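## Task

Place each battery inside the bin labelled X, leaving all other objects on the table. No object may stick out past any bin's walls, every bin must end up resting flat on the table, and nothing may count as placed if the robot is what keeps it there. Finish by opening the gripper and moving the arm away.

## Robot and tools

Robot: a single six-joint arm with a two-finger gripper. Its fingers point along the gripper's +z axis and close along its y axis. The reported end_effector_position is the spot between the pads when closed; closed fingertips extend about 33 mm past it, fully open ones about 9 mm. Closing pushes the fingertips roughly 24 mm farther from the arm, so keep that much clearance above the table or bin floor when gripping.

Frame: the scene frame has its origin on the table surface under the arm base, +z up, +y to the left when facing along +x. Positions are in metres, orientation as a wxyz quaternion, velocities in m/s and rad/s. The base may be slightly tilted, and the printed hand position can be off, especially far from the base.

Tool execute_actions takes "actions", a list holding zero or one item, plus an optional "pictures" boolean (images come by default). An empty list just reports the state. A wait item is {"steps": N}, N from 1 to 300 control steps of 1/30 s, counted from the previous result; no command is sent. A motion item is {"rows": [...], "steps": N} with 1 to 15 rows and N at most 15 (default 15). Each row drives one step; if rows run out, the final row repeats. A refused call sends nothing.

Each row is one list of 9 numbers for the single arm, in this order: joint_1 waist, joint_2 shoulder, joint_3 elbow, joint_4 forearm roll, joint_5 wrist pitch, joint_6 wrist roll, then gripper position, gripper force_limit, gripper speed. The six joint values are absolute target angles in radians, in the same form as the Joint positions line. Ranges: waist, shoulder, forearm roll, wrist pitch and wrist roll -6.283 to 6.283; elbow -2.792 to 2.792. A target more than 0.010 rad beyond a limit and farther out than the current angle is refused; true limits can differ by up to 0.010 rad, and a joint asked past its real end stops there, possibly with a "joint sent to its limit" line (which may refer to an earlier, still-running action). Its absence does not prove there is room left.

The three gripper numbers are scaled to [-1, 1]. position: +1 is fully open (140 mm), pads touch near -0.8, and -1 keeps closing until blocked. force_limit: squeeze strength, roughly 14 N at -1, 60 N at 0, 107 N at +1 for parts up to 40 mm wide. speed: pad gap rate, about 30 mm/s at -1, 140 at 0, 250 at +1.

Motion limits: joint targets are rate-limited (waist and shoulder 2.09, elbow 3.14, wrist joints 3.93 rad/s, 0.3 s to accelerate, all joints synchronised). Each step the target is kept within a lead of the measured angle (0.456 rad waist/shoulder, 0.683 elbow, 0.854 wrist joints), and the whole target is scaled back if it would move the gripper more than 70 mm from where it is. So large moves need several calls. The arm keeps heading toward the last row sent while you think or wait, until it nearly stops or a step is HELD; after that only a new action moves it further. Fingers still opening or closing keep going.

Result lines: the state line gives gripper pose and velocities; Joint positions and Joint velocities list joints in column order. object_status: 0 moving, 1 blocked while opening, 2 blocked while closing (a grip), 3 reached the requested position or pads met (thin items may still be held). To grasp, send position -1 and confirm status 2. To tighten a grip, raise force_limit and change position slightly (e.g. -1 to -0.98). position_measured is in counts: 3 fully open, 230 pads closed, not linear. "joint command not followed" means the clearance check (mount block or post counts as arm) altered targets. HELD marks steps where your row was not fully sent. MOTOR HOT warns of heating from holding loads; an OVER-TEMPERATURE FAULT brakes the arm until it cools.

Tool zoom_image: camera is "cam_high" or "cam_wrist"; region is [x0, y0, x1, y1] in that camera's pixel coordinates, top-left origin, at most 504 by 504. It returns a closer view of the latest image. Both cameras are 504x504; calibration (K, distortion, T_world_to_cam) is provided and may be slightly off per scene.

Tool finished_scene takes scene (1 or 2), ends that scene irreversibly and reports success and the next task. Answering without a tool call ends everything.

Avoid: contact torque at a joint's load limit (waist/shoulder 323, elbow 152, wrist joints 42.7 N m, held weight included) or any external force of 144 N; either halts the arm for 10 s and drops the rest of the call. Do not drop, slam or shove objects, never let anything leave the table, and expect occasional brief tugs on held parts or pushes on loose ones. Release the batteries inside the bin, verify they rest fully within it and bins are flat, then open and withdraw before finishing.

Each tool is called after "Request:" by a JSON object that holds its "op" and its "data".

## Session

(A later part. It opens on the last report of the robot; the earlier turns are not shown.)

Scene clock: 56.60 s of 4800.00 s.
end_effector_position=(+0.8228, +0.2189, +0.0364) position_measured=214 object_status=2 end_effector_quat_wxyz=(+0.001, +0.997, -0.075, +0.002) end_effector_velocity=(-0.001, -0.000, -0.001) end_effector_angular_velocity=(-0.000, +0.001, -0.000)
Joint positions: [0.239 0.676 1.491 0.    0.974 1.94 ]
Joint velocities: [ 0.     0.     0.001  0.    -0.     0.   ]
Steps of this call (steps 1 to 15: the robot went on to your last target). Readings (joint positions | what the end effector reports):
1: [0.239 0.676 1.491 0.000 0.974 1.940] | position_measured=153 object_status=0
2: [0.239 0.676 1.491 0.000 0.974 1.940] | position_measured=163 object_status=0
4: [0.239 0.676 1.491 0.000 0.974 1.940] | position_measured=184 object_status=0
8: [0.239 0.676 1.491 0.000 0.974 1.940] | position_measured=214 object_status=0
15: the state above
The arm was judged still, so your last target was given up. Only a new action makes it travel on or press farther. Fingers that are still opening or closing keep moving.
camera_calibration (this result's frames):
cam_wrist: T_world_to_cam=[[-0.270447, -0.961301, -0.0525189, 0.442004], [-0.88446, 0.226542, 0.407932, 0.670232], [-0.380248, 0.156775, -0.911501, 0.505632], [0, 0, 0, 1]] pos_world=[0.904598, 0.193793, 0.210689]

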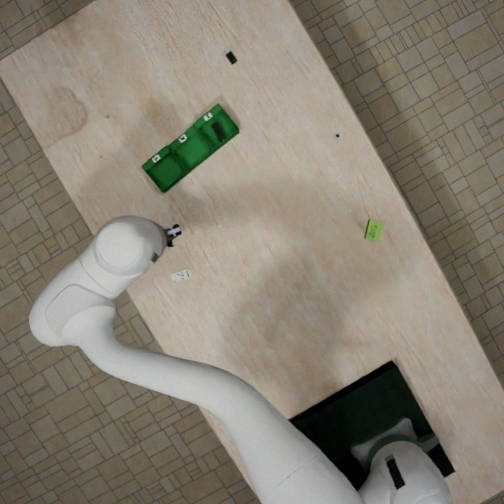

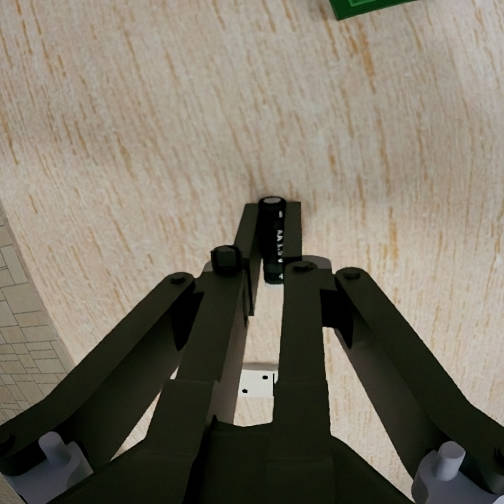

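Request:
{"op": "execute_actions", "data": {"actions": [{"rows":[[0.239,0.589,1.412,0,1.141,1.94,-1,0,0.5]],"steps":12}], "pictures": false}}

Request:
{"op": "execute_actions", "data": {"actions": [{"rows":[[-0.038,0.808,0.933,0,1.40,1.6,-1,0,0.5]],"steps":15}], "pictures": false}}

Request:
{"op": "execute_actions", "data": {"actions": [{"steps":30}], "pictures": false}}

Request:
{"op": "execute_actions", "data": {"actions": [{"rows":[[-0.038,0.841,1.058,0,1.242,1.6,-1,0,0.5]],"steps":15}]}}

Scene clock: 59.43 s of 4800.00 s.
end_effector_position=(+0.8238, +0.2195, +0.1486) position_measured=214 object_status=2 end_effector_quat_wxyz=(+0.001, +0.997, -0.075, +0.002) end_effector_velocity=(+0.005, +0.001, +0.006) end_effector_angular_velocity=(+0.002, -0.006, -0.001)
Joint positions: [0.239 0.589 1.412 0.    1.141 1.94 ]
Joint velocities: [-0.     0.    -0.011  0.     0.005  0.   ]
Steps of this call (steps 1 to 73: nothing new was sent; steps 74 to 85: all 12 steps of this action). Readings (joint positions | what the end effector reports):
74: [0.239 0.676 1.491 0.000 0.974 1.940] | position_measured=214 object_status=2
75: [0.239 0.674 1.489 -0.000 0.980 1.940] | position_measured=214 object_status=2
77: [0.239 0.648 1.465 -0.000 1.029 1.940] | position_measured=214 object_status=2
81: [0.239 0.596 1.418 0.000 1.127 1.940] | position_measured=214 object_status=2
85: the state above

Scene clock: 59.93 s of 4800.00 s.
end_effector_position=(+0.9614, +0.0558, +0.1877) position_measured=214 object_status=2 end_effector_quat_wxyz=(+0.001, +0.999, -0.052, +0.002) end_effector_velocity=(+0.246, -0.428, +0.081) end_effector_angular_velocity=(-0.001, -0.003, +0.103)
Joint positions: [0.041 0.745 1.07  0.    1.326 1.697]
Joint velocities: [-0.45   0.357 -0.779 -0.001  0.419 -0.552]
Steps of this call (steps 1 to 15: all 15 steps of this action). Readings (joint positions | what the end effector reports):
1: [0.239 0.589 1.412 0.000 1.141 1.940] | position_measured=214 object_status=2
2: [0.237 0.591 1.408 0.000 1.144 1.937] | position_measured=214 object_status=2
4: [0.213 0.610 1.366 0.000 1.166 1.907] | position_measured=214 object_status=2
8: [0.148 0.661 1.255 0.000 1.226 1.829] | position_measured=214 object_status=2
15: the state above

Scene clock: 60.93 s of 4800.00 s.
end_effector_position=(+0.9990, -0.0226, +0.2016) position_measured=214 object_status=2 end_effector_quat_wxyz=(+0.001, +0.999, -0.043, +0.002) end_effector_velocity=(-0.000, -0.001, -0.001) end_effector_angular_velocity=(-0.001, +0.001, -0.001)
Joint positions: [-0.038  0.808  0.933 -0.     1.4    1.6  ]
Joint velocities: [-0.001  0.     0.    -0.001 -0.     0.   ]
Steps of this call (steps 1 to 30: the robot went on to your last target). Readings (joint positions | what the end effector reports):
1: [0.026 0.757 1.044 0.000 1.340 1.679] | position_measured=214 object_status=2
2: [0.011 0.770 1.017 0.000 1.354 1.660] | position_measured=214 object_status=2
4: [-0.019 0.793 0.967 -0.000 1.382 1.624] | position_measured=214 object_status=2
8: [-0.038 0.808 0.934 -0.000 1.400 1.600] | position_measured=214 object_status=2
30: the state above
The arm was judged still, so your last target was given up. Only a new action makes it travel on or press farther. Fingers that are still opening or closing keep moving.

Scene clock: 61.43 s of 4800.00 s.
end_effector_position=(+0.9916, -0.0224, +0.1011) position_measured=214 object_status=2 end_effector_quat_wxyz=(+0.001, +0.999, -0.043, +0.002) end_effector_velocity=(+0.000, +0.001, -0.000) end_effector_angular_velocity=(+0.000, -0.001, +0.001)
Joint positions: [-0.038  0.841  1.058 -0.     1.242  1.6  ]
Joint velocities: [ 0.001  0.    -0.     0.    -0.001 -0.   ]
Steps of this call (steps 1 to 15: all 15 steps of this action). Readings (joint positions | what the end effector reports):
1: [-0.038 0.808 0.933 -0.000 1.400 1.600] | position_measured=214 object_status=2
2: [-0.038 0.809 0.937 0.000 1.395 1.600] | position_measured=214 object_status=2
4: [-0.038 0.819 0.977 0.000 1.344 1.600] | position_measured=214 object_status=2
8: [-0.038 0.840 1.052 -0.000 1.250 1.600] | position_measured=214 object_status=2
15: the state above
camera_calibration (this result's frames):
cam_wrist: T_world_to_cam=[[-0.209404, -0.976444, -0.0520245, 0.198171], [-0.896938, 0.17062, 0.407911, 0.858934], [-0.389426, 0.132081, -0.911538, 0.67519], [0, 0, 0, 1]] pos_world=[1.07484, -0.0422284, 0.275403]

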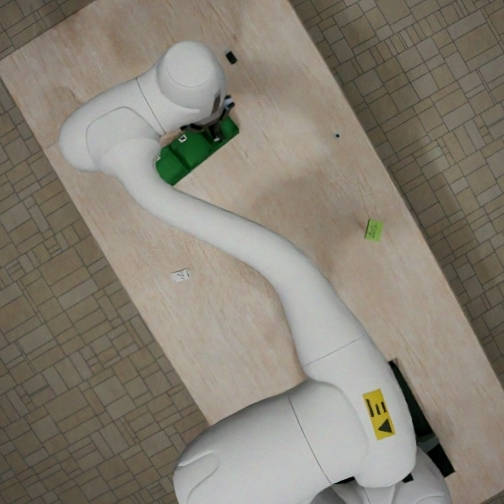

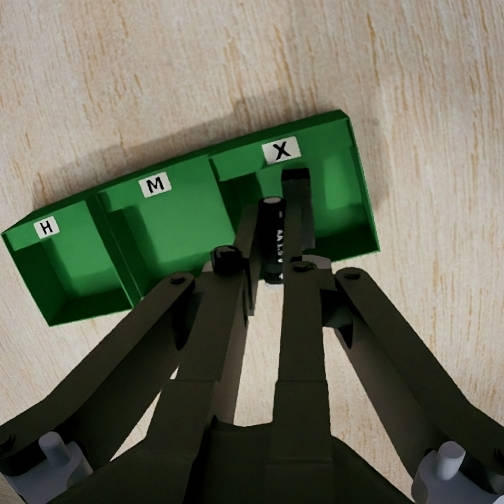

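Request:
{"op": "execute_actions", "data": {"actions": [{"rows":[[-0.038,0.841,1.058,0,1.242,1.6,-0.3,0,0.5]],"steps":12}], "pictures": false}}

Request:
{"op": "execute_actions", "data": {"actions": [{"rows":[[-0.038,0.808,0.933,0,1.40,1.6,1,0,0.5]],"steps":15}]}}

Scene clock: 63.17 s of 4800.00 s.
end_effector_position=(+0.9916, -0.0223, +0.1011) position_measured=167 object_status=0 end_effector_quat_wxyz=(+0.001, +0.999, -0.043, +0.002) end_effector_velocity=(+0.000, +0.002, +0.001) end_effector_angular_velocity=(+0.000, -0.001, +0.001)
Joint positions: [-0.038  0.841  1.058  0.     1.242  1.6  ]
Joint velocities: [ 0.001 -0.    -0.     0.     0.     0.   ]
Steps of this call (steps 1 to 15: the robot went on to your last target; steps 16 to 40: nothing new was sent; steps 41 to 52: all 12 steps of this action). Readings (joint positions | what the end effector reports):
41: [-0.038 0.841 1.058 0.000 1.242 1.600] | position_measured=214 object_status=0
42: [-0.038 0.841 1.058 0.000 1.242 1.600] | position_measured=214 object_status=0
44: [-0.038 0.841 1.058 0.000 1.242 1.600] | position_measured=194 object_status=0
48: [-0.038 0.841 1.058 0.000 1.242 1.600] | position_measured=167 object_status=0
52: the state above

Scene clock: 63.67 s of 4800.00 s.
end_effector_position=(+0.9990, -0.0226, +0.2015) position_measured=28 object_status=0 end_effector_quat_wxyz=(+0.001, +0.999, -0.043, +0.002) end_effector_velocity=(+0.000, +0.001, -0.000) end_effector_angular_velocity=(-0.000, +0.001, +0.001)
Joint positions: [-0.038  0.808  0.933 -0.     1.4    1.6  ]
Joint velocities: [ 0.001  0.    -0.001 -0.     0.001  0.   ]
Steps of this call (steps 1 to 15: all 15 steps of this action). Readings (joint positions | what the end effector reports):
1: [-0.038 0.841 1.058 0.000 1.242 1.600] | position_measured=167 object_status=0
2: [-0.038 0.840 1.054 0.000 1.247 1.600] | position_measured=165 object_status=0
4: [-0.038 0.830 1.014 0.000 1.298 1.600] | position_measured=144 object_status=0
8: [-0.038 0.809 0.939 0.000 1.392 1.600] | position_measured=102 object_status=0
15: the state above
camera_calibration (this result's frames):
cam_wrist: T_world_to_cam=[[-0.209355, -0.976459, -0.0519481, 0.204697], [-0.896889, 0.170587, 0.408032, 0.824576], [-0.389565, 0.132015, -0.911489, 0.769757], [0, 0, 0, 1]] pos_world=[1.08228, -0.0424039, 0.375805]

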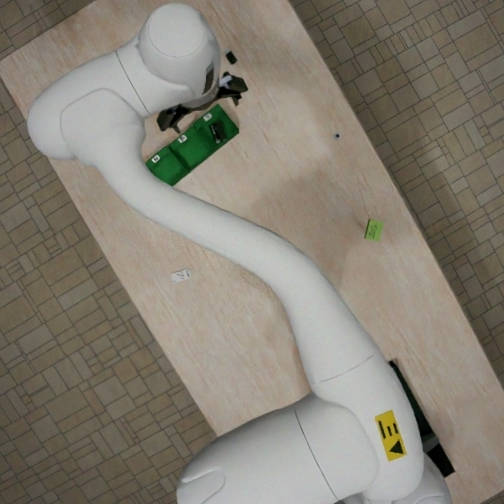

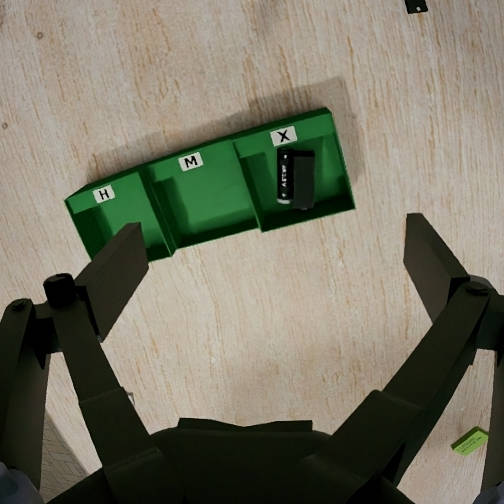

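Quick check of the small round item.

Request:
{"op": "zoom_image", "data": {"camera": "cam_high", "region": [318, 115, 358, 155]}}

Region (318, 115, 358, 155) of cam_high's 504x504 image, scaled by 12.600, with more detail than that image has.

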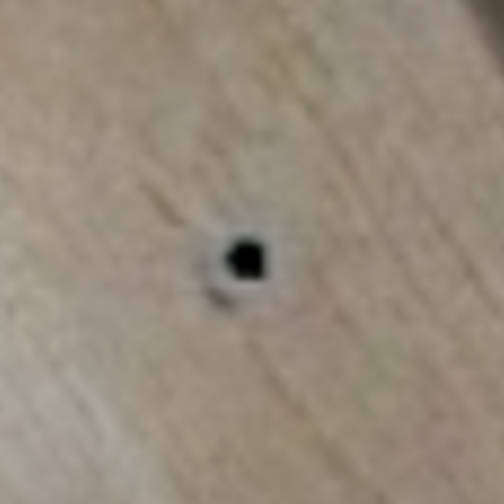

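A nut.

Request:
{"op": "finished_scene", "data": {"scene": 1}}

The scene is finished: the task was done.


## Next scene

Place each battery inside the bin labelled F, leaving all other objects on the table. No object may stick out past any bin's walls, every bin must end up resting flat on the table, and nothing may count as placed if the robot is what keeps it there. Finish by opening the gripper and moving the arm away.

Request:
{"op": "execute_actions", "data": {"actions": []}}

Scene clock: 0.00 s of 4800.00 s.
end_effector_position=(+0.8938, -0.0714, +0.2765) position_measured=3 object_status=3 end_effector_quat_wxyz=(+0.013, -0.207, +0.978, -0.031) end_effector_velocity=(+0.000, +0.001, +0.001) end_effector_angular_velocity=(+0.001, -0.001, +0.001)
Joint positions: [-0.081  0.574  1.2   -0.051  1.328  4.205]
Joint velocities: [ 0.001 -0.    -0.001  0.001  0.     0.   ]
camera_calibration (this result's frames):
cam_wrist: T_world_to_cam=[[-0.285412, 0.951143, -0.117754, 0.362675], [0.848869, 0.307916, 0.429662, -0.848582], [0.444929, 0.0226735, -0.895279, 0.0454388], [0, 0, 0, 1]] pos_world=[0.80363, -0.0846943, 0.44799]

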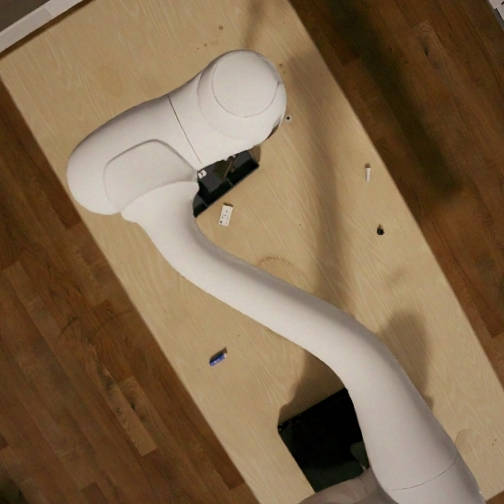

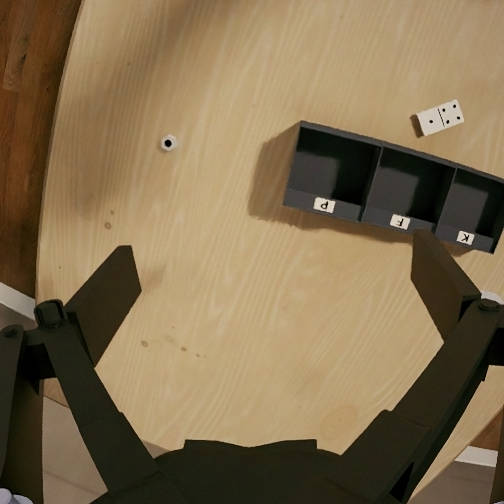

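Move arm out of the view.

Request:
{"op": "execute_actions", "data": {"actions": [{"rows":[[-1.2,0.2,1.6,0,1.34,4.7,1,0,0.5]],"steps":15}], "pictures": false}}

Request:
{"op": "execute_actions", "data": {"actions": [{"steps":70}]}}

Request:
{"op": "zoom_image", "data": {"camera": "cam_high", "region": [100, 60, 420, 380]}}

Scene clock: 1.80 s of 4800.00 s.
end_effector_position=(+0.7665, -0.2402, +0.3165) position_measured=3 object_status=3 end_effector_quat_wxyz=(+0.009, +0.016, +1.000, -0.018) end_effector_velocity=(-0.303, -0.369, +0.062) end_effector_angular_velocity=(+0.056, -0.002, -0.970)
Joint positions: [-0.316  0.415  1.37  -0.03   1.333  4.416]
Joint velocities: [-0.573 -0.295  0.315  0.041  0.009  0.388]
Steps of this call (steps 1 to 39: nothing new was sent; steps 40 to 54: all 15 steps of this action). Readings (joint positions | what the end effector reports):
40: [-0.081 0.574 1.200 -0.051 1.328 4.205] | position_measured=3 object_status=3
41: [-0.084 0.572 1.202 -0.051 1.328 4.208] | position_measured=3 object_status=3
43: [-0.111 0.549 1.227 -0.048 1.329 4.238] | position_measured=3 object_status=3
47: [-0.184 0.493 1.286 -0.040 1.331 4.312] | position_measured=3 object_status=3
54: the state above

Scene clock: 4.13 s of 4800.00 s.
end_effector_position=(+0.2611, -0.6147, +0.3468) position_measured=3 object_status=3 end_effector_quat_wxyz=(+0.003, +0.568, +0.823, -0.000) end_effector_velocity=(+0.002, +0.001, -0.000) end_effector_angular_velocity=(+0.000, -0.000, +0.002)
Joint positions: [-1.2   0.2   1.6   0.    1.34  4.7 ]
Joint velocities: [ 0.002  0.     0.     0.    -0.     0.   ]
Steps of this call (steps 1 to 60: the robot went on to your last target; steps 61 to 70: nothing new was sent). Readings (joint positions | what the end effector reports):
1: [-0.335 0.405 1.380 -0.028 1.333 4.429] | position_measured=3 object_status=3
2: [-0.355 0.396 1.390 -0.027 1.334 4.441] | position_measured=3 object_status=3
4: [-0.395 0.378 1.409 -0.024 1.334 4.464] | position_measured=3 object_status=3
8: [-0.476 0.346 1.443 -0.020 1.335 4.506] | position_measured=3 object_status=3
70: the state above
The arm was judged still, so your last target was given up. Only a new action makes it travel on or press farther. Fingers that are still opening or closing keep moving.
camera_calibration (this result's frames):
cam_wrist: T_world_to_cam=[[0.970465, 0.236082, -0.0496194, -0.0839376], [0.234914, -0.878017, 0.417015, -0.738724], [0.0548833, -0.416355, -0.907544, 0.238429], [0, 0, 0, 1]] pos_world=[0.24191, -0.529525, 0.520279]

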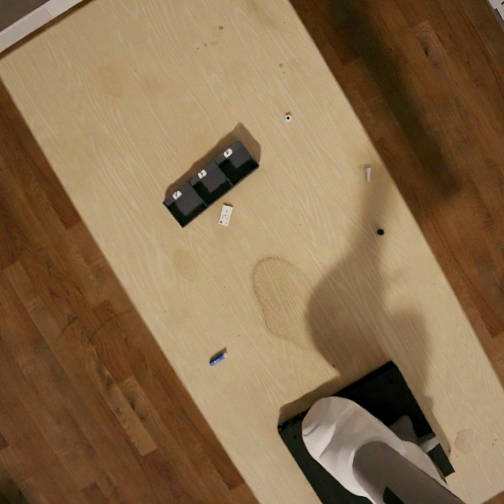

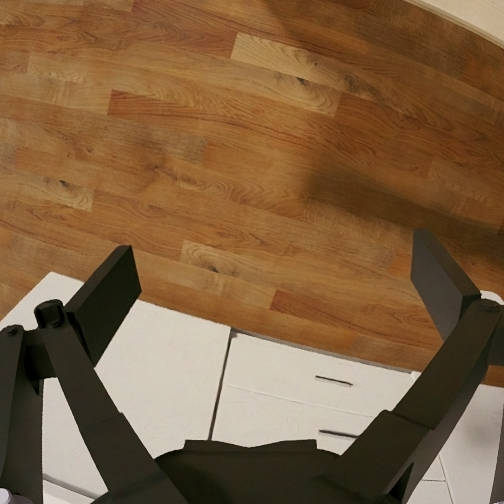

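Region (100, 60, 420, 380) of cam_high's 504x504 image, scaled by 1.575, with more detail than that image has.

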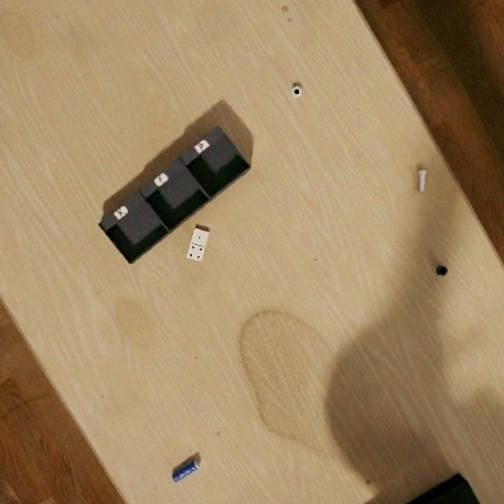

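Request:
{"op": "zoom_image", "data": {"camera": "cam_high", "region": [350, 150, 410, 250]}}

Region (350, 150, 410, 250) of cam_high's 504x504 image, scaled by 5.040, with more detail than that image has; it fills the left 302 columns of this view, and the rest is white.

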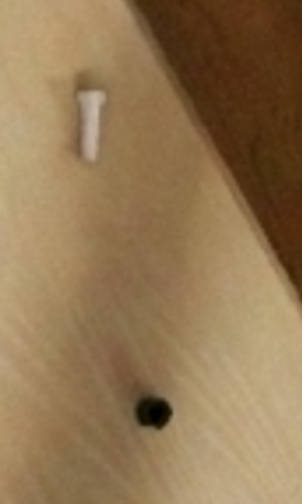

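Request:
{"op": "execute_actions", "data": {"actions": [{"rows":[[-0.556,0.151,2.052,0,0.939,4.13,1,0,0.5]],"steps":15}], "pictures": false}}

Request:
{"op": "execute_actions", "data": {"actions": [{"steps":40}]}}

Scene clock: 7.87 s of 4800.00 s.
end_effector_position=(+0.3851, -0.4860, +0.2495) position_measured=3 object_status=3 end_effector_quat_wxyz=(+0.002, +0.332, +0.943, -0.000) end_effector_velocity=(+0.255, +0.343, -0.181) end_effector_angular_velocity=(-0.003, +0.004, +1.170)
Joint positions: [-0.936  0.177  1.812 -0.     1.152  4.433]
Joint velocities: [ 0.654 -0.045  0.41   0.    -0.363 -0.516]
Steps of this call (steps 1 to 90: nothing new was sent; then 0.23 s passed at rest; steps 91 to 105: all 15 steps of this action). Readings (joint positions | what the end effector reports):
91: [-1.200 0.200 1.600 -0.000 1.340 4.700] | position_measured=3 object_status=3
92: [-1.197 0.200 1.603 -0.000 1.338 4.697] | position_measured=3 object_status=3
94: [-1.170 0.197 1.631 -0.000 1.313 4.662] | position_measured=3 object_status=3
98: [-1.086 0.188 1.707 -0.000 1.245 4.565] | position_measured=3 object_status=3
105: the state above

Scene clock: 9.20 s of 4800.00 s.
end_effector_position=(+0.4748, -0.2669, +0.1489) position_measured=3 object_status=3 end_effector_quat_wxyz=(+0.002, -0.003, +1.000, -0.001) end_effector_velocity=(+0.000, -0.000, -0.000) end_effector_angular_velocity=(+0.000, -0.000, +0.000)
Joint positions: [-0.556  0.151  2.052  0.     0.939  4.13 ]
Joint velocities: [ 0.  0. -0.  0. -0. -0.]
Steps of this call (steps 1 to 40: the robot went on to your last target). Readings (joint positions | what the end effector reports):
1: [-0.914 0.175 1.826 -0.000 1.140 4.415] | position_measured=3 object_status=3
2: [-0.892 0.174 1.840 -0.000 1.127 4.397] | position_measured=3 object_status=3
4: [-0.847 0.171 1.868 -0.000 1.102 4.362] | position_measured=3 object_status=3
8: [-0.757 0.165 1.925 -0.000 1.052 4.290] | position_measured=3 object_status=3
40: the state above
camera_calibration (this result's frames):
cam_wrist: T_world_to_cam=[[0.117681, 0.991534, -0.0548789, 0.224054], [0.90534, -0.0844151, 0.416213, -0.50741], [0.408057, -0.0986647, -0.907609, 0.108991], [0, 0, 0, 1]] pos_world=[0.388537, -0.254236, 0.322408]

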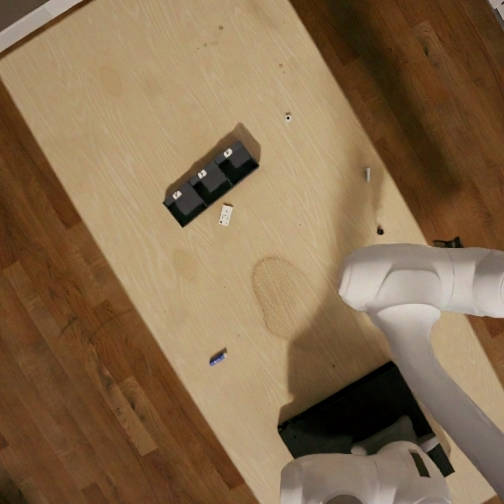

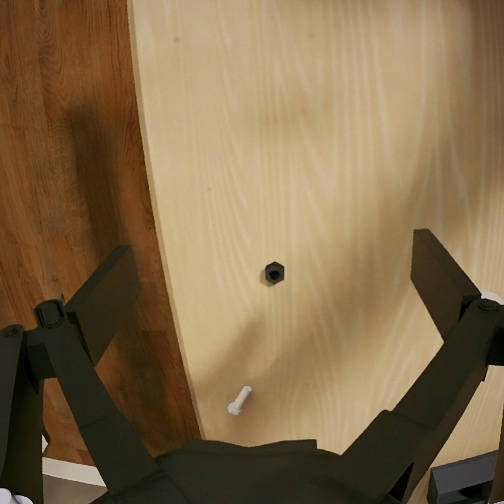

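Hex nut. Go to the blue battery.

Request:
{"op": "execute_actions", "data": {"actions": [{"rows":[[0.494,0.151,2.052,0,0.939,3.6,1,0,0.5]],"steps":15}], "pictures": false}}

Request:
{"op": "execute_actions", "data": {"actions": [{"steps":55}]}}

Scene clock: 11.73 s of 4800.00 s.
end_effector_position=(+0.5356, -0.0990, +0.1488) position_measured=3 object_status=3 end_effector_quat_wxyz=(+0.001, -0.310, +0.951, -0.002) end_effector_velocity=(+0.079, +0.425, -0.001) end_effector_angular_velocity=(-0.005, +0.003, +1.259)
Joint positions: [-0.227  0.151  2.052  0.     0.939  3.835]
Joint velocities: [ 0.793  0.001 -0.    -0.     0.    -0.465]
Steps of this call (steps 1 to 15: the robot went on to your last target; steps 16 to 61: nothing new was sent; steps 62 to 76: all 15 steps of this action). Readings (joint positions | what the end effector reports):
62: [-0.556 0.151 2.052 0.000 0.939 4.130] | position_measured=3 object_status=3
63: [-0.553 0.151 2.052 0.000 0.939 4.126] | position_measured=3 object_status=3
65: [-0.525 0.151 2.052 0.000 0.939 4.094] | position_measured=3 object_status=3
69: [-0.415 0.151 2.052 0.000 0.939 3.975] | position_measured=3 object_status=3
76: the state above

Scene clock: 13.57 s of 4800.00 s.
end_effector_position=(+0.4678, +0.2796, +0.1476) position_measured=3 object_status=3 end_effector_quat_wxyz=(-0.000, +0.713, -0.701, +0.002) end_effector_velocity=(+0.000, -0.000, -0.000) end_effector_angular_velocity=(-0.000, +0.000, -0.001)
Joint positions: [0.494 0.151 2.052 0.    0.939 3.6  ]
Joint velocities: [-0.001  0.001  0.    -0.    -0.001  0.   ]
Steps of this call (steps 1 to 45: the robot went on to your last target; steps 46 to 55: nothing new was sent). Readings (joint positions | what the end effector reports):
1: [-0.200 0.151 2.052 0.000 0.939 3.820] | position_measured=3 object_status=3
2: [-0.173 0.151 2.052 0.000 0.939 3.806] | position_measured=3 object_status=3
4: [-0.119 0.151 2.052 0.000 0.939 3.780] | position_measured=3 object_status=3
8: [-0.012 0.151 2.052 0.000 0.939 3.738] | position_measured=3 object_status=3
55: the state above
The arm was judged still, so your last target was given up. Only a new action makes it travel on or press farther. Fingers that are still opening or closing keep moving.
camera_calibration (this result's frames):
cam_wrist: T_world_to_cam=[[-0.992473, 0.108223, -0.0573118, 0.449559], [0.0753693, 0.908664, 0.410668, -0.342941], [0.0965208, 0.403258, -0.909982, 0.170395], [0, 0, 0, 1]] pos_world=[0.455576, 0.194253, 0.321656]

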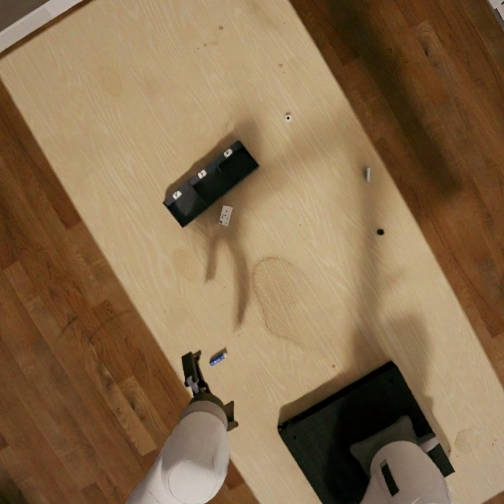

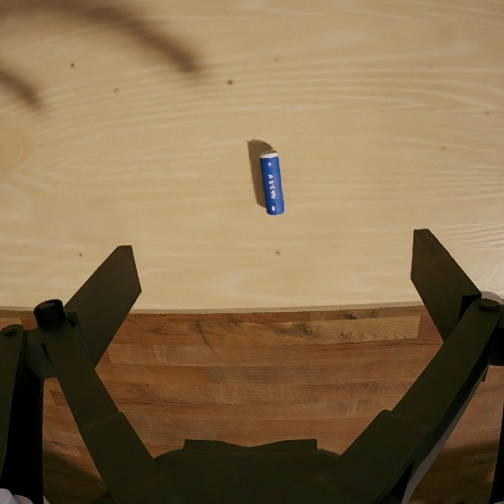

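Request:
{"op": "execute_actions", "data": {"actions": [{"rows":[[0.48,0.29,2.144,0,0.708,3.456,1,0,0.5]],"steps":15}], "pictures": false}}

Request:
{"op": "execute_actions", "data": {"actions": [{"steps":8}], "pictures": false}}

Request:
{"op": "execute_actions", "data": {"actions": [{"rows":[[0.48,0.29,2.144,0,0.708,3.456,-1,0,0.5]],"steps":15}], "pictures": false}}

Request:
{"op": "execute_actions", "data": {"actions": [{"steps":15}], "pictures": false}}

Scene clock: 17.20 s of 4800.00 s.
end_effector_position=(+0.4690, +0.2712, +0.0345) position_measured=3 object_status=3 end_effector_quat_wxyz=(-0.000, +0.757, -0.654, +0.002) end_effector_velocity=(-0.001, -0.000, -0.001) end_effector_angular_velocity=(-0.000, +0.001, +0.001)
Joint positions: [ 0.48   0.29   2.144 -0.     0.708  3.456]
Joint velocities: [ 0.     0.     0.002  0.001 -0.002 -0.001]
Steps of this call (steps 1 to 90: nothing new was sent; then 0.13 s passed at rest; steps 91 to 105: all 15 steps of this action). Readings (joint positions | what the end effector reports):
91: [0.494 0.151 2.052 -0.000 0.939 3.600] | position_measured=3 object_status=3
92: [0.494 0.154 2.053 -0.000 0.934 3.597] | position_measured=3 object_status=3
94: [0.491 0.181 2.072 -0.000 0.888 3.568] | position_measured=3 object_status=3
98: [0.483 0.264 2.126 -0.000 0.753 3.484] | position_measured=3 object_status=3
105: the state above

Scene clock: 17.47 s of 4800.00 s.
end_effector_position=(+0.4689, +0.2711, +0.0344) position_measured=3 object_status=3 end_effector_quat_wxyz=(-0.000, +0.757, -0.654, +0.002) end_effector_velocity=(+0.000, -0.000, -0.000) end_effector_angular_velocity=(+0.001, +0.000, -0.002)
Joint positions: [ 0.48   0.29   2.144 -0.     0.708  3.456]
Joint velocities: [-0.001  0.     0.     0.001 -0.     0.   ]
Steps of this call (steps 1 to 8: the robot went on to your last target). Readings (joint positions | what the end effector reports):
1: [0.480 0.290 2.144 -0.000 0.708 3.456] | position_measured=3 object_status=3
2: [0.480 0.290 2.144 -0.000 0.708 3.456] | position_measured=3 object_status=3
4: [0.480 0.290 2.144 -0.000 0.708 3.456] | position_measured=3 object_status=3
8: the state above

Scene clock: 17.97 s of 4800.00 s.
end_effector_position=(+0.4689, +0.2711, +0.0343) position_measured=142 object_status=0 end_effector_quat_wxyz=(-0.000, +0.757, -0.654, +0.002) end_effector_velocity=(+0.000, +0.000, -0.000) end_effector_angular_velocity=(-0.000, +0.000, +0.000)
Joint positions: [0.48  0.29  2.144 0.    0.708 3.456]
Joint velocities: [ 0.     0.001 -0.     0.    -0.    -0.   ]
Steps of this call (steps 1 to 15: all 15 steps of this action). Readings (joint positions | what the end effector reports):
1: [0.480 0.290 2.144 0.000 0.708 3.456] | position_measured=3 object_status=0
2: [0.480 0.290 2.144 0.000 0.708 3.456] | position_measured=5 object_status=0
4: [0.480 0.290 2.144 0.000 0.708 3.456] | position_measured=26 object_status=0
8: [0.480 0.290 2.144 0.000 0.708 3.456] | position_measured=69 object_status=0
15: the state above

Scene clock: 18.47 s of 4800.00 s.
end_effector_position=(+0.4689, +0.2711, +0.0343) position_measured=214 object_status=2 end_effector_quat_wxyz=(-0.000, +0.757, -0.654, +0.002) end_effector_velocity=(-0.000, +0.000, +0.000) end_effector_angular_velocity=(+0.000, -0.000, +0.001)
Joint positions: [0.48  0.29  2.144 0.    0.708 3.456]
Joint velocities: [ 0.001 -0.    -0.     0.     0.     0.   ]
Steps of this call (steps 1 to 15: the robot went on to your last target). Readings (joint positions | what the end effector reports):
1: [0.480 0.290 2.144 0.000 0.708 3.456] | position_measured=153 object_status=0
2: [0.480 0.290 2.144 0.000 0.708 3.456] | position_measured=163 object_status=0
4: [0.480 0.290 2.144 0.000 0.708 3.456] | position_measured=184 object_status=0
8: [0.480 0.290 2.144 0.000 0.708 3.456] | position_measured=214 object_status=0
15: the state above
The arm was judged still, so your last target was given up. Only a new action makes it travel on or press farther. Fingers that are still opening or closing keep moving.

Request:
{"op": "execute_actions", "data": {"actions": [{"rows":[[0.48,0.151,2.052,0,0.939,3.456,-1,0,0.5]],"steps":13}], "pictures": false}}

Request:
{"op": "execute_actions", "data": {"actions": [{"rows":[[0.037,0.605,1.288,0,1.248,3.15,-1,0,0.5]],"steps":15}], "pictures": false}}

Request:
{"op": "execute_actions", "data": {"actions": [{"steps":45}]}}

Scene clock: 21.67 s of 4800.00 s.
end_effector_position=(+0.4715, +0.2729, +0.1473) position_measured=214 object_status=2 end_effector_quat_wxyz=(-0.000, +0.757, -0.654, +0.002) end_effector_velocity=(+0.002, +0.001, +0.003) end_effector_angular_velocity=(+0.001, -0.001, +0.000)
Joint positions: [0.48  0.151 2.052 0.    0.939 3.456]
Joint velocities: [ 0.    -0.    -0.007  0.     0.006 -0.   ]
Steps of this call (steps 1 to 83: nothing new was sent; steps 84 to 96: all 13 steps of this action). Readings (joint positions | what the end effector reports):
84: [0.480 0.290 2.144 0.000 0.708 3.456] | position_measured=214 object_status=2
85: [0.480 0.287 2.143 0.000 0.713 3.456] | position_measured=214 object_status=2
87: [0.480 0.260 2.124 0.000 0.759 3.456] | position_measured=214 object_status=2
91: [0.480 0.177 2.069 0.000 0.895 3.456] | position_measured=214 object_status=2
96: the state above

Scene clock: 22.17 s of 4800.00 s.
end_effector_position=(+0.6754, +0.2134, +0.1802) position_measured=214 object_status=2 end_effector_quat_wxyz=(+0.002, +0.736, -0.677, +0.001) end_effector_velocity=(+0.443, -0.212, +0.062) end_effector_angular_velocity=(+0.006, -0.014, -0.139)
Joint positions: [0.276 0.36  1.707 0.    1.081 3.315]
Joint velocities: [-0.448  0.462 -0.788  0.     0.312 -0.309]
Steps of this call (steps 1 to 15: all 15 steps of this action). Readings (joint positions | what the end effector reports):
1: [0.480 0.151 2.052 0.000 0.939 3.456] | position_measured=214 object_status=2
2: [0.477 0.154 2.048 0.000 0.941 3.454] | position_measured=214 object_status=2
4: [0.451 0.181 2.006 0.000 0.960 3.435] | position_measured=214 object_status=2
8: [0.383 0.251 1.894 0.000 1.007 3.389] | position_measured=214 object_status=2
15: the state above

Scene clock: 23.67 s of 4800.00 s.
end_effector_position=(+0.8817, +0.0504, +0.2002) position_measured=214 object_status=2 end_effector_quat_wxyz=(-0.001, +0.710, -0.704, +0.002) end_effector_velocity=(+0.000, -0.001, +0.000) end_effector_angular_velocity=(+0.001, -0.001, -0.001)
Joint positions: [0.037 0.605 1.288 0.    1.248 3.15 ]
Joint velocities: [-0.001 -0.    -0.001  0.001  0.    -0.   ]
Steps of this call (steps 1 to 45: the robot went on to your last target). Readings (joint positions | what the end effector reports):
1: [0.261 0.376 1.680 0.000 1.092 3.305] | position_measured=214 object_status=2
2: [0.246 0.391 1.653 0.000 1.102 3.294] | position_measured=214 object_status=2
4: [0.215 0.422 1.600 0.000 1.124 3.273] | position_measured=214 object_status=2
8: [0.155 0.484 1.495 0.000 1.166 3.231] | position_measured=214 object_status=2
45: the state above
The arm was judged still, so your last target was given up. Only a new action makes it travel on or press farther. Fingers that are still opening or closing keep moving.
camera_calibration (this result's frames):
cam_wrist: T_world_to_cam=[[-0.991637, 0.115163, -0.0582504, 0.887276], [0.0813143, 0.908032, 0.410934, -0.192729], [0.100217, 0.402761, -0.909802, 0.267421], [0, 0, 0, 1]] pos_world=[0.868727, -0.0348831, 0.374183]

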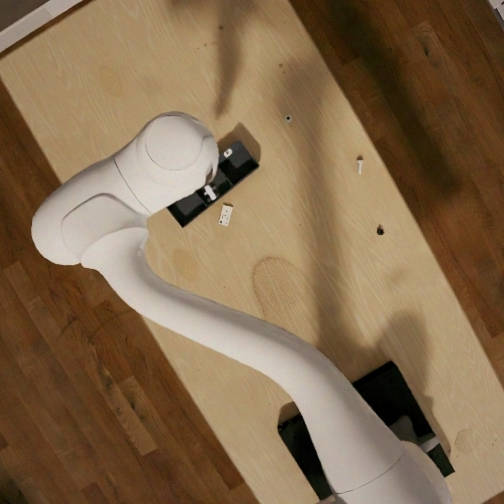

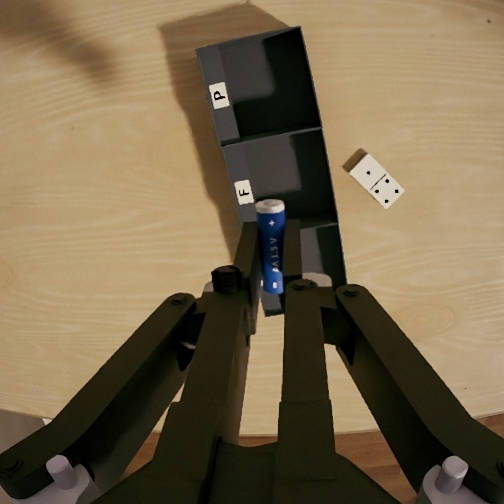

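Request:
{"op": "execute_actions", "data": {"actions": [{"rows":[[0.037,0.65,1.406,0,1.086,2.95,-1,0,0.5]],"steps":15}]}}

Scene clock: 25.60 s of 4800.00 s.
end_effector_position=(+0.8686, +0.0499, +0.1001) position_measured=214 object_status=2 end_effector_quat_wxyz=(-0.000, +0.777, -0.629, +0.002) end_effector_velocity=(-0.000, +0.001, -0.000) end_effector_angular_velocity=(+0.000, +0.000, +0.002)
Joint positions: [ 0.037  0.65   1.406 -0.     1.086  2.95 ]
Joint velocities: [ 0.001 -0.     0.001  0.    -0.001 -0.001]
Steps of this call (steps 1 to 43: nothing new was sent; steps 44 to 58: all 15 steps of this action). Readings (joint positions | what the end effector reports):
44: [0.037 0.605 1.288 0.000 1.248 3.150] | position_measured=214 object_status=2
45: [0.037 0.606 1.290 0.000 1.244 3.144] | position_measured=214 object_status=2
47: [0.037 0.617 1.321 0.000 1.202 3.092] | position_measured=214 object_status=2
51: [0.037 0.647 1.396 -0.000 1.101 2.968] | position_measured=214 object_status=2
58: the state above
camera_calibration (this result's frames):
cam_wrist: T_world_to_cam=[[-0.994829, -0.0841296, -0.0569, 0.881143], [-0.100119, 0.90651, 0.41014, 0.00765049], [0.0170756, 0.413716, -0.910246, 0.249609], [0, 0, 0, 1]] pos_world=[0.873091, -0.0360722, 0.274205]

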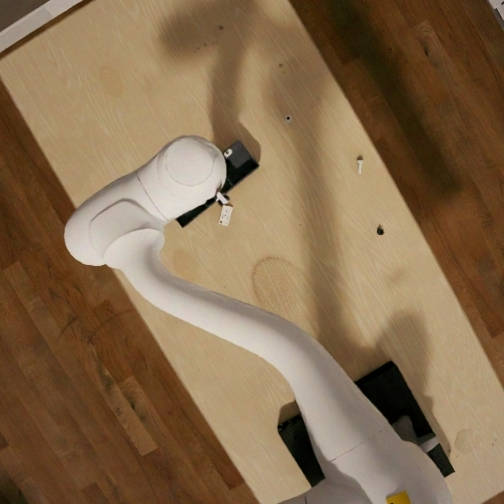

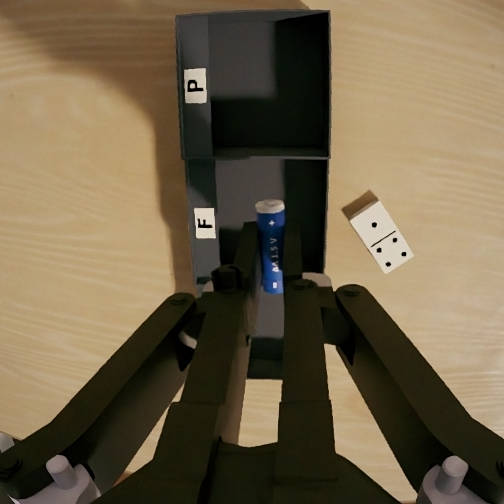

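Centered. Release.

Request:
{"op": "execute_actions", "data": {"actions": [{"rows":[[0.037,0.65,1.406,0,1.086,2.95,-0.3,0,0.5]],"steps":12}], "pictures": false}}

Request:
{"op": "execute_actions", "data": {"actions": [{"rows":[[0.037,0.605,1.288,0,1.248,2.95,1,0,0.5]],"steps":15}]}}

Scene clock: 27.13 s of 4800.00 s.
end_effector_position=(+0.8686, +0.0499, +0.1001) position_measured=167 object_status=0 end_effector_quat_wxyz=(-0.000, +0.777, -0.629, +0.002) end_effector_velocity=(-0.000, +0.001, -0.001) end_effector_angular_velocity=(-0.000, +0.001, +0.001)
Joint positions: [0.037 0.65  1.406 0.    1.086 2.95 ]
Joint velocities: [ 0.001  0.001  0.    -0.    -0.    -0.   ]
Steps of this call (steps 1 to 15: the robot went on to your last target; steps 16 to 34: nothing new was sent; steps 35 to 46: all 12 steps of this action). Readings (joint positions | what the end effector reports):
35: [0.037 0.650 1.406 0.000 1.086 2.950] | position_measured=214 object_status=0
36: [0.037 0.650 1.406 0.000 1.086 2.950] | position_measured=214 object_status=0
38: [0.037 0.650 1.406 0.000 1.086 2.950] | position_measured=194 object_status=0
42: [0.037 0.650 1.406 0.000 1.086 2.950] | position_measured=167 object_status=0
46: the state above

Scene clock: 27.63 s of 4800.00 s.
end_effector_position=(+0.8817, +0.0504, +0.2001) position_measured=28 object_status=0 end_effector_quat_wxyz=(-0.001, +0.777, -0.629, +0.003) end_effector_velocity=(+0.000, -0.001, +0.001) end_effector_angular_velocity=(-0.000, -0.001, -0.001)
Joint positions: [ 0.037  0.605  1.288 -0.     1.248  2.95 ]
Joint velocities: [-0.001 -0.001 -0.001 -0.     0.001  0.   ]
Steps of this call (steps 1 to 15: all 15 steps of this action). Readings (joint positions | what the end effector reports):
1: [0.037 0.650 1.406 0.000 1.086 2.950] | position_measured=167 object_status=0
2: [0.037 0.649 1.403 0.000 1.091 2.950] | position_measured=165 object_status=0
4: [0.037 0.635 1.365 0.000 1.142 2.950] | position_measured=144 object_status=0
8: [0.037 0.607 1.294 0.000 1.239 2.950] | position_measured=101 object_status=0
15: the state above
camera_calibration (this result's frames):
cam_wrist: T_world_to_cam=[[-0.994774, -0.0842451, -0.0576851, 0.899942], [-0.100547, 0.906518, 0.410018, -0.0320754], [0.0177505, 0.413675, -0.910251, 0.339569], [0, 0, 0, 1]] pos_world=[0.885986, -0.0355785, 0.374158]

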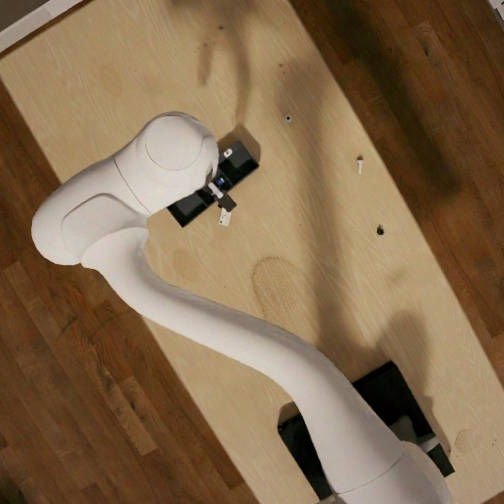

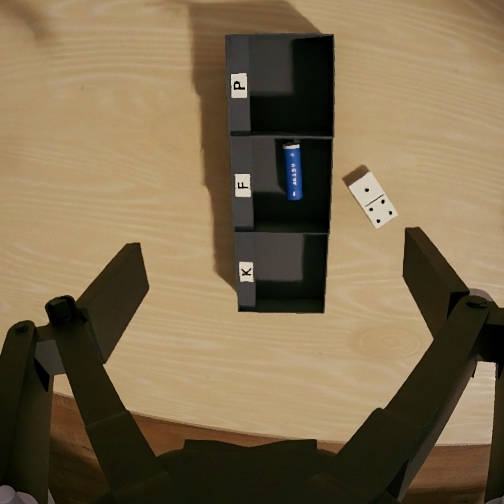

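Request:
{"op": "finished_scene", "data": {"scene": 2}}

The scene is finished: the task was done.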